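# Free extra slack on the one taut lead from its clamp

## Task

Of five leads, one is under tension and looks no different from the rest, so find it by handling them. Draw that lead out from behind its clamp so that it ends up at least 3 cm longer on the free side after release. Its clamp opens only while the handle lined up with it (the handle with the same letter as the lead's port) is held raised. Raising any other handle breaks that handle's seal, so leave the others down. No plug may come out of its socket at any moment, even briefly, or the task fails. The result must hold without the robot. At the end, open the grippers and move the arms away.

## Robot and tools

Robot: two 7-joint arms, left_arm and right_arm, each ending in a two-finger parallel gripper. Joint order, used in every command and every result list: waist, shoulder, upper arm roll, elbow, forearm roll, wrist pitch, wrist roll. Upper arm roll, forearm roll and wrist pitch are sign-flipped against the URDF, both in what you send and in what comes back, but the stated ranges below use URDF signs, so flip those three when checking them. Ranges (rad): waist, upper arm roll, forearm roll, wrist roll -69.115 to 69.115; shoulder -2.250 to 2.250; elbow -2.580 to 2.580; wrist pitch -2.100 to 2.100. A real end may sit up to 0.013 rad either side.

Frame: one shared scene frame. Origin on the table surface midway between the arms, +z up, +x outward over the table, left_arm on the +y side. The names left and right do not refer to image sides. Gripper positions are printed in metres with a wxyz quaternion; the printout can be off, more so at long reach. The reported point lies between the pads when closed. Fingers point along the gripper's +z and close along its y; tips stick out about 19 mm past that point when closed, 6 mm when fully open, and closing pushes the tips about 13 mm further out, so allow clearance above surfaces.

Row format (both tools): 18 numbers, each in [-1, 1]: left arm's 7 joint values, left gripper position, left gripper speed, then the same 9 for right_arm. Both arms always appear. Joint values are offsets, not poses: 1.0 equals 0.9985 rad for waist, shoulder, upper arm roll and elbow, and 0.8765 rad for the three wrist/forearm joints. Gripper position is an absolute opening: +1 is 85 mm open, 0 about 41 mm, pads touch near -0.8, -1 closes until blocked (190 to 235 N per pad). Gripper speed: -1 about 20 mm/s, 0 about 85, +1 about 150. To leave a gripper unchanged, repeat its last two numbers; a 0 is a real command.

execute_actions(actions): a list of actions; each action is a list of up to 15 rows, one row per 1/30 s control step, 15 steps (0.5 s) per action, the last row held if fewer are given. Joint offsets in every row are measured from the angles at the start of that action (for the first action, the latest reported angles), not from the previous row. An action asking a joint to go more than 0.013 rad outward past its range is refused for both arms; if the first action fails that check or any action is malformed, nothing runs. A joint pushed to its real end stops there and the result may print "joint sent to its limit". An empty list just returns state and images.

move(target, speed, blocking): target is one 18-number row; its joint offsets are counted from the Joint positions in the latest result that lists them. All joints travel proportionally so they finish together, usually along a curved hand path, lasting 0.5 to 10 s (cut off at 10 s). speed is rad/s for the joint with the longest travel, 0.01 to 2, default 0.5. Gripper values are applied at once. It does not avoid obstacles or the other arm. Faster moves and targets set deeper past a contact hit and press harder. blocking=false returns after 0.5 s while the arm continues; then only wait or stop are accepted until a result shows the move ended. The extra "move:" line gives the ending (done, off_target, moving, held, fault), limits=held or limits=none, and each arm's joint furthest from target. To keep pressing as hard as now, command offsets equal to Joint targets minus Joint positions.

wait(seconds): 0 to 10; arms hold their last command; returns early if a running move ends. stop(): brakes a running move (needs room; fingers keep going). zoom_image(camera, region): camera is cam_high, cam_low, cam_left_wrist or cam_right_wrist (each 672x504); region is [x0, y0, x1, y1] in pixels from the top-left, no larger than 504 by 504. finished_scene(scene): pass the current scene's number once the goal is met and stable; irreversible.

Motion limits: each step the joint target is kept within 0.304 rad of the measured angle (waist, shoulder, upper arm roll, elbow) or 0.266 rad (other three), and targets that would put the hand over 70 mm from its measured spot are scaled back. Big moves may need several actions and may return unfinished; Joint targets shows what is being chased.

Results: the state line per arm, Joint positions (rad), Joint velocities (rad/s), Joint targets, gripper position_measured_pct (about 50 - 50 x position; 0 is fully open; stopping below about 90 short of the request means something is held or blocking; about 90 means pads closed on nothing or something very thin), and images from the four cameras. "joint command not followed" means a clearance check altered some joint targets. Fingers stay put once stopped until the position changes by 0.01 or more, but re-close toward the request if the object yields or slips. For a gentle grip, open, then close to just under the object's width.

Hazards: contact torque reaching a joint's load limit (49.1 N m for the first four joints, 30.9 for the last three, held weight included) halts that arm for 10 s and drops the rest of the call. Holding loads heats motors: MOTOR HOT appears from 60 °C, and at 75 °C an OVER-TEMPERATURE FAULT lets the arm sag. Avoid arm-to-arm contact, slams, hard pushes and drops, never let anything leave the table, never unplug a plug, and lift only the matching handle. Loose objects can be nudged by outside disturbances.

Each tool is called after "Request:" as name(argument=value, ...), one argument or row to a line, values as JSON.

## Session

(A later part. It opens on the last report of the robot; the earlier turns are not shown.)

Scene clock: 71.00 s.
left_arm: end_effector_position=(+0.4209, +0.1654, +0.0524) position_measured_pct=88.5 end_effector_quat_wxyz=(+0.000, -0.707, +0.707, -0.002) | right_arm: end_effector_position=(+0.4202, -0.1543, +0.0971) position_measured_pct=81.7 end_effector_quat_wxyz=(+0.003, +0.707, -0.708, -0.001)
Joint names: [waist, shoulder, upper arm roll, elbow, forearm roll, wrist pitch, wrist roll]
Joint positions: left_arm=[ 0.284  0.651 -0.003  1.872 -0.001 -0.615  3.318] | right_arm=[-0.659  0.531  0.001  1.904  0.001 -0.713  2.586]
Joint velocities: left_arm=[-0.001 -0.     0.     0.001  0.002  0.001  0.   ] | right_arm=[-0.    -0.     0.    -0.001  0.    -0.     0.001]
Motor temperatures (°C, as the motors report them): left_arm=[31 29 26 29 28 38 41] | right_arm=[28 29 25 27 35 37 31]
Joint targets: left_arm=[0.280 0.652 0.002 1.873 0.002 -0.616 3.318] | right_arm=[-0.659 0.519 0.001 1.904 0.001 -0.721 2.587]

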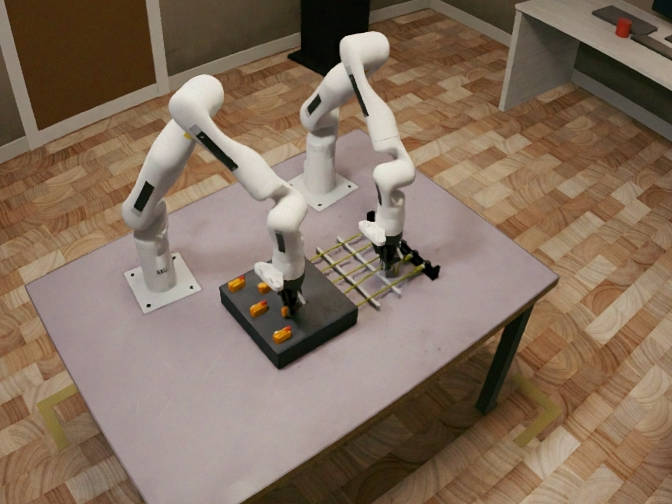

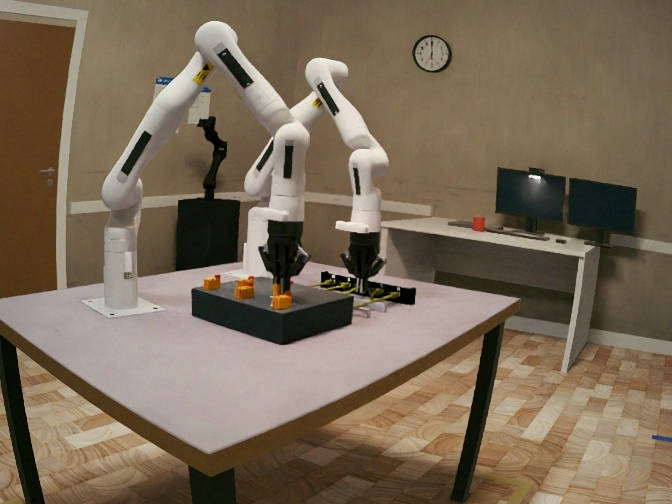

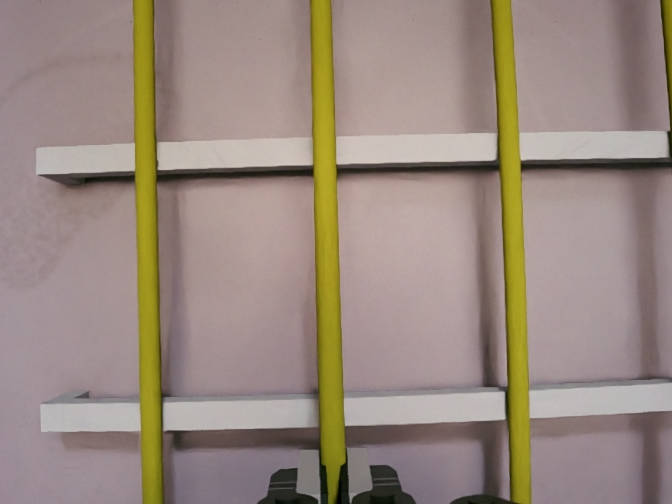

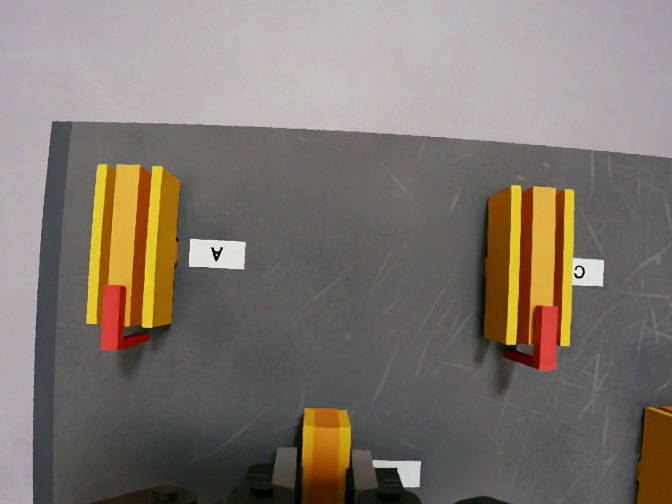

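Request:
execute_actions(
  actions=[
    [[-0.004,0.001,0.004,0.001,0.003,-0.001,0,-1,0.5,0,0.017,0,0.013,0,0.04,0,-1,0]],
    [[-0.004,0.001,0.004,0.001,0.003,-0.001,0,-1,0.5,0,0,0,0,0,0,0,0.1,0]],
    [[0.004,0,0,0,0,0,0,-1,0.5,0,-0.06,0,-0.027,0,-0.1,0,0.1,0]],
    [[0,0,0,0,0,0,0,0.1,0.5,0,0,0,0,0,0,0,0.1,0]],
  ],
)

Request:
move(
  target=[-0.05,-0.29,0,-0.07,0,-0.42,0,0.1,0.5,0.25,-0.23,0,-0.2,0,-0.5,0,0.1,0],
)

Scene clock: 79.10 s.
left_arm: end_effector_position=(+0.4226, +0.1612, +0.0543) position_measured_pct=46.0 end_effector_quat_wxyz=(+0.002, -0.704, +0.710, -0.006) | right_arm: end_effector_position=(+0.4188, -0.1551, +0.1180) position_measured_pct=45.2 end_effector_quat_wxyz=(+0.001, +0.706, -0.708, -0.001)
Joint names: [waist, shoulder, upper arm roll, elbow, forearm roll, wrist pitch, wrist roll]
Joint positions: left_arm=[ 0.29   0.647 -0.005  1.869 -0.001 -0.614  3.317] | right_arm=[-0.659  0.488  0.     1.89   0.002 -0.766  2.586]
Joint velocities: left_arm=[-0.001  0.     0.     0.002 -0.     0.001 -0.   ] | right_arm=[-0.    -0.    -0.    -0.    -0.     0.     0.002]
Motor temperatures (°C, as the motors report them): left_arm=[31 29 26 29 28 38 41] | right_arm=[28 30 25 26 35 37 31]
Joint targets: left_arm=[0.288 0.648 -0.003 1.870 -0.000 -0.615 3.317] | right_arm=[-0.659 0.488 0.000 1.890 0.002 -0.766 2.586]

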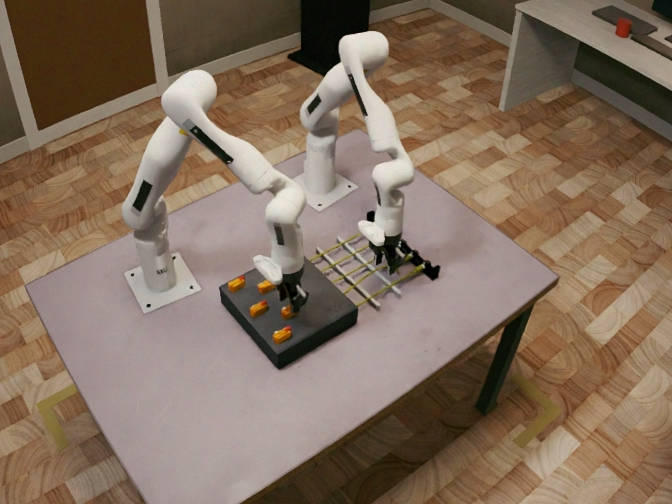

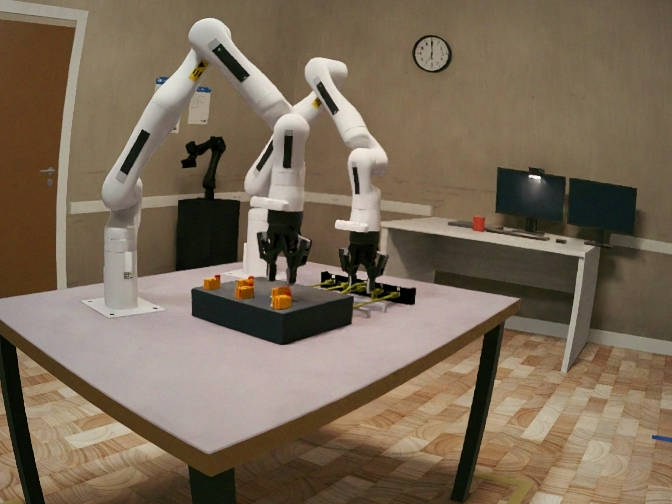

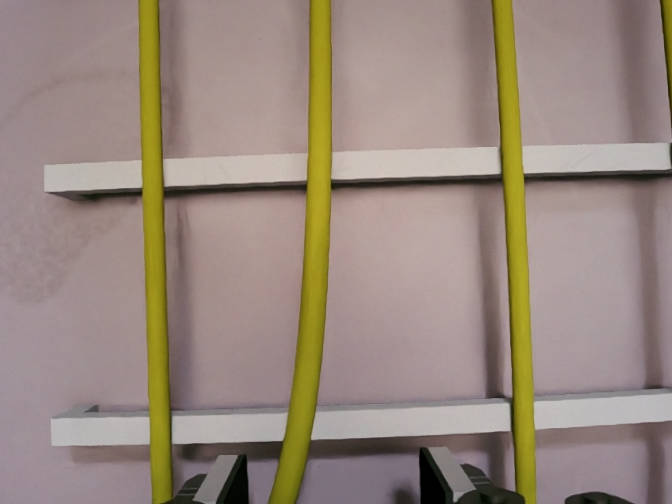

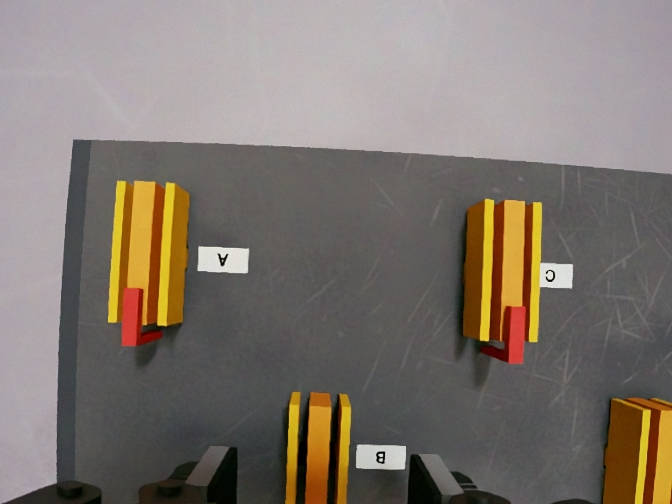

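Scene clock: 80.47 s.
left_arm: end_effector_position=(+0.3965, +0.1871, +0.1936) position_measured_pct=45.2 end_effector_quat_wxyz=(+0.000, +0.721, -0.693, +0.002) | right_arm: end_effector_position=(+0.4393, -0.2564, +0.2642) position_measured_pct=45.2 end_effector_quat_wxyz=(-0.005, -0.613, +0.790, +0.003)
Joint names: [waist, shoulder, upper arm roll, elbow, forearm roll, wrist pitch, wrist roll]
Joint positions: left_arm=[ 0.24   0.358 -0.005  1.799 -0.001 -0.982  3.317] | right_arm=[-0.41   0.258  0.     1.691  0.002 -1.204  2.586]
Joint velocities: left_arm=[-0.001 -0.002 -0.    -0.002 -0.    -0.     0.   ] | right_arm=[ 0.002 -0.002  0.     0.001  0.    -0.    -0.001]
Motor temperatures (°C, as the motors report them): left_arm=[31 29 26 29 28 38 41] | right_arm=[28 30 25 27 35 37 31]
Joint targets: left_arm=[0.240 0.358 -0.005 1.799 -0.001 -0.982 3.317] | right_arm=[-0.409 0.258 0.000 1.691 0.002 -1.204 2.586]
move: done; limits=none; left_arm: farthest joint: the shoulder, 0.001 radians from its target (0.290 radians at the start); right_arm: farthest joint: the waist, 0.000 radians from its target (0.250 radians at the start)

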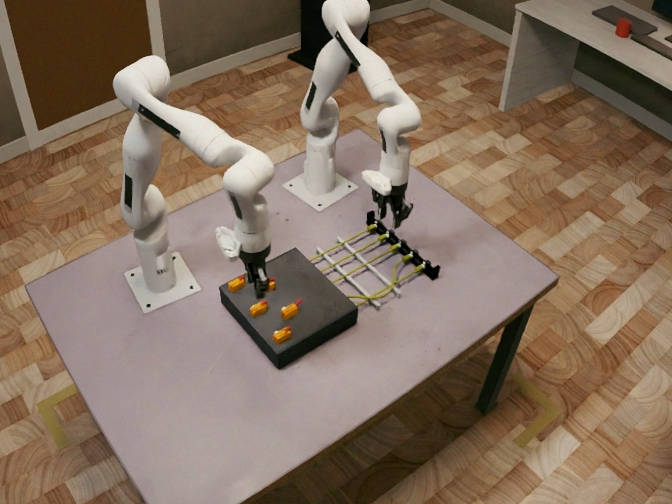

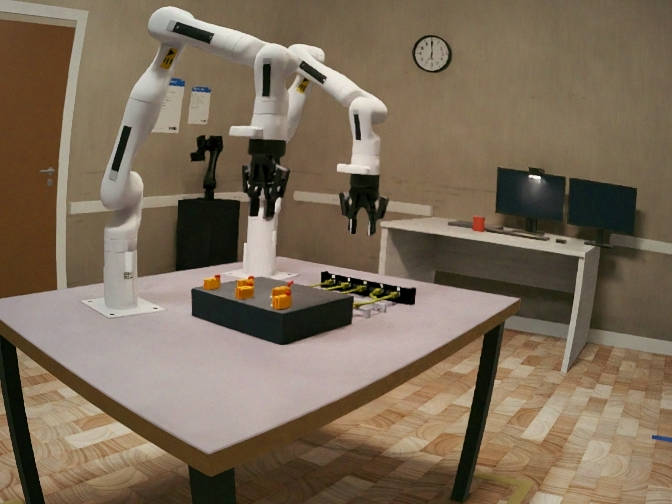

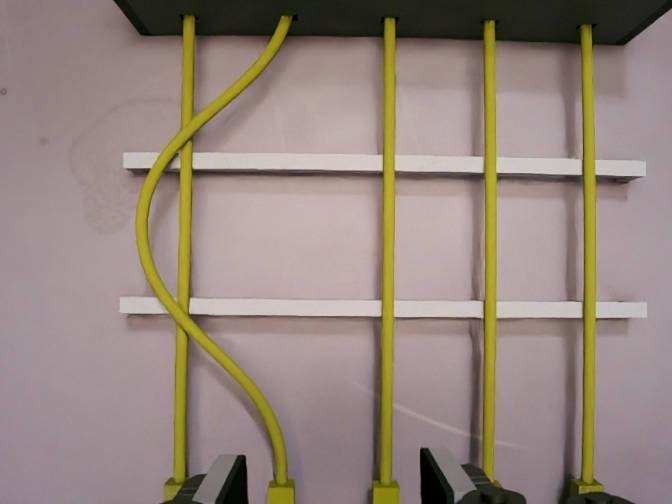

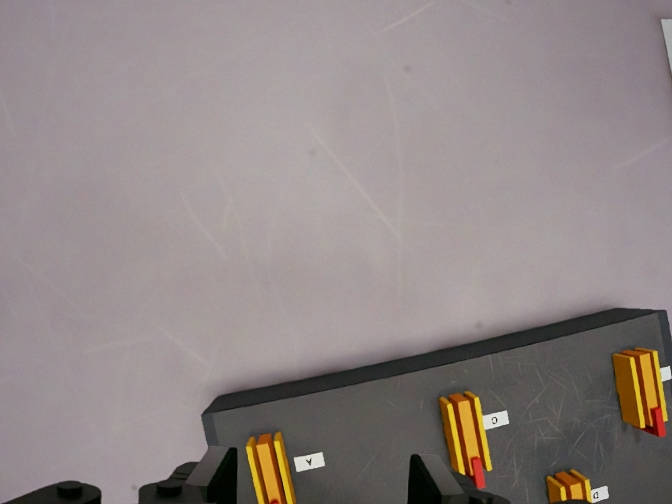

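Request:
finished_scene(
  scene=2,
)

The scene is finished: the task was done.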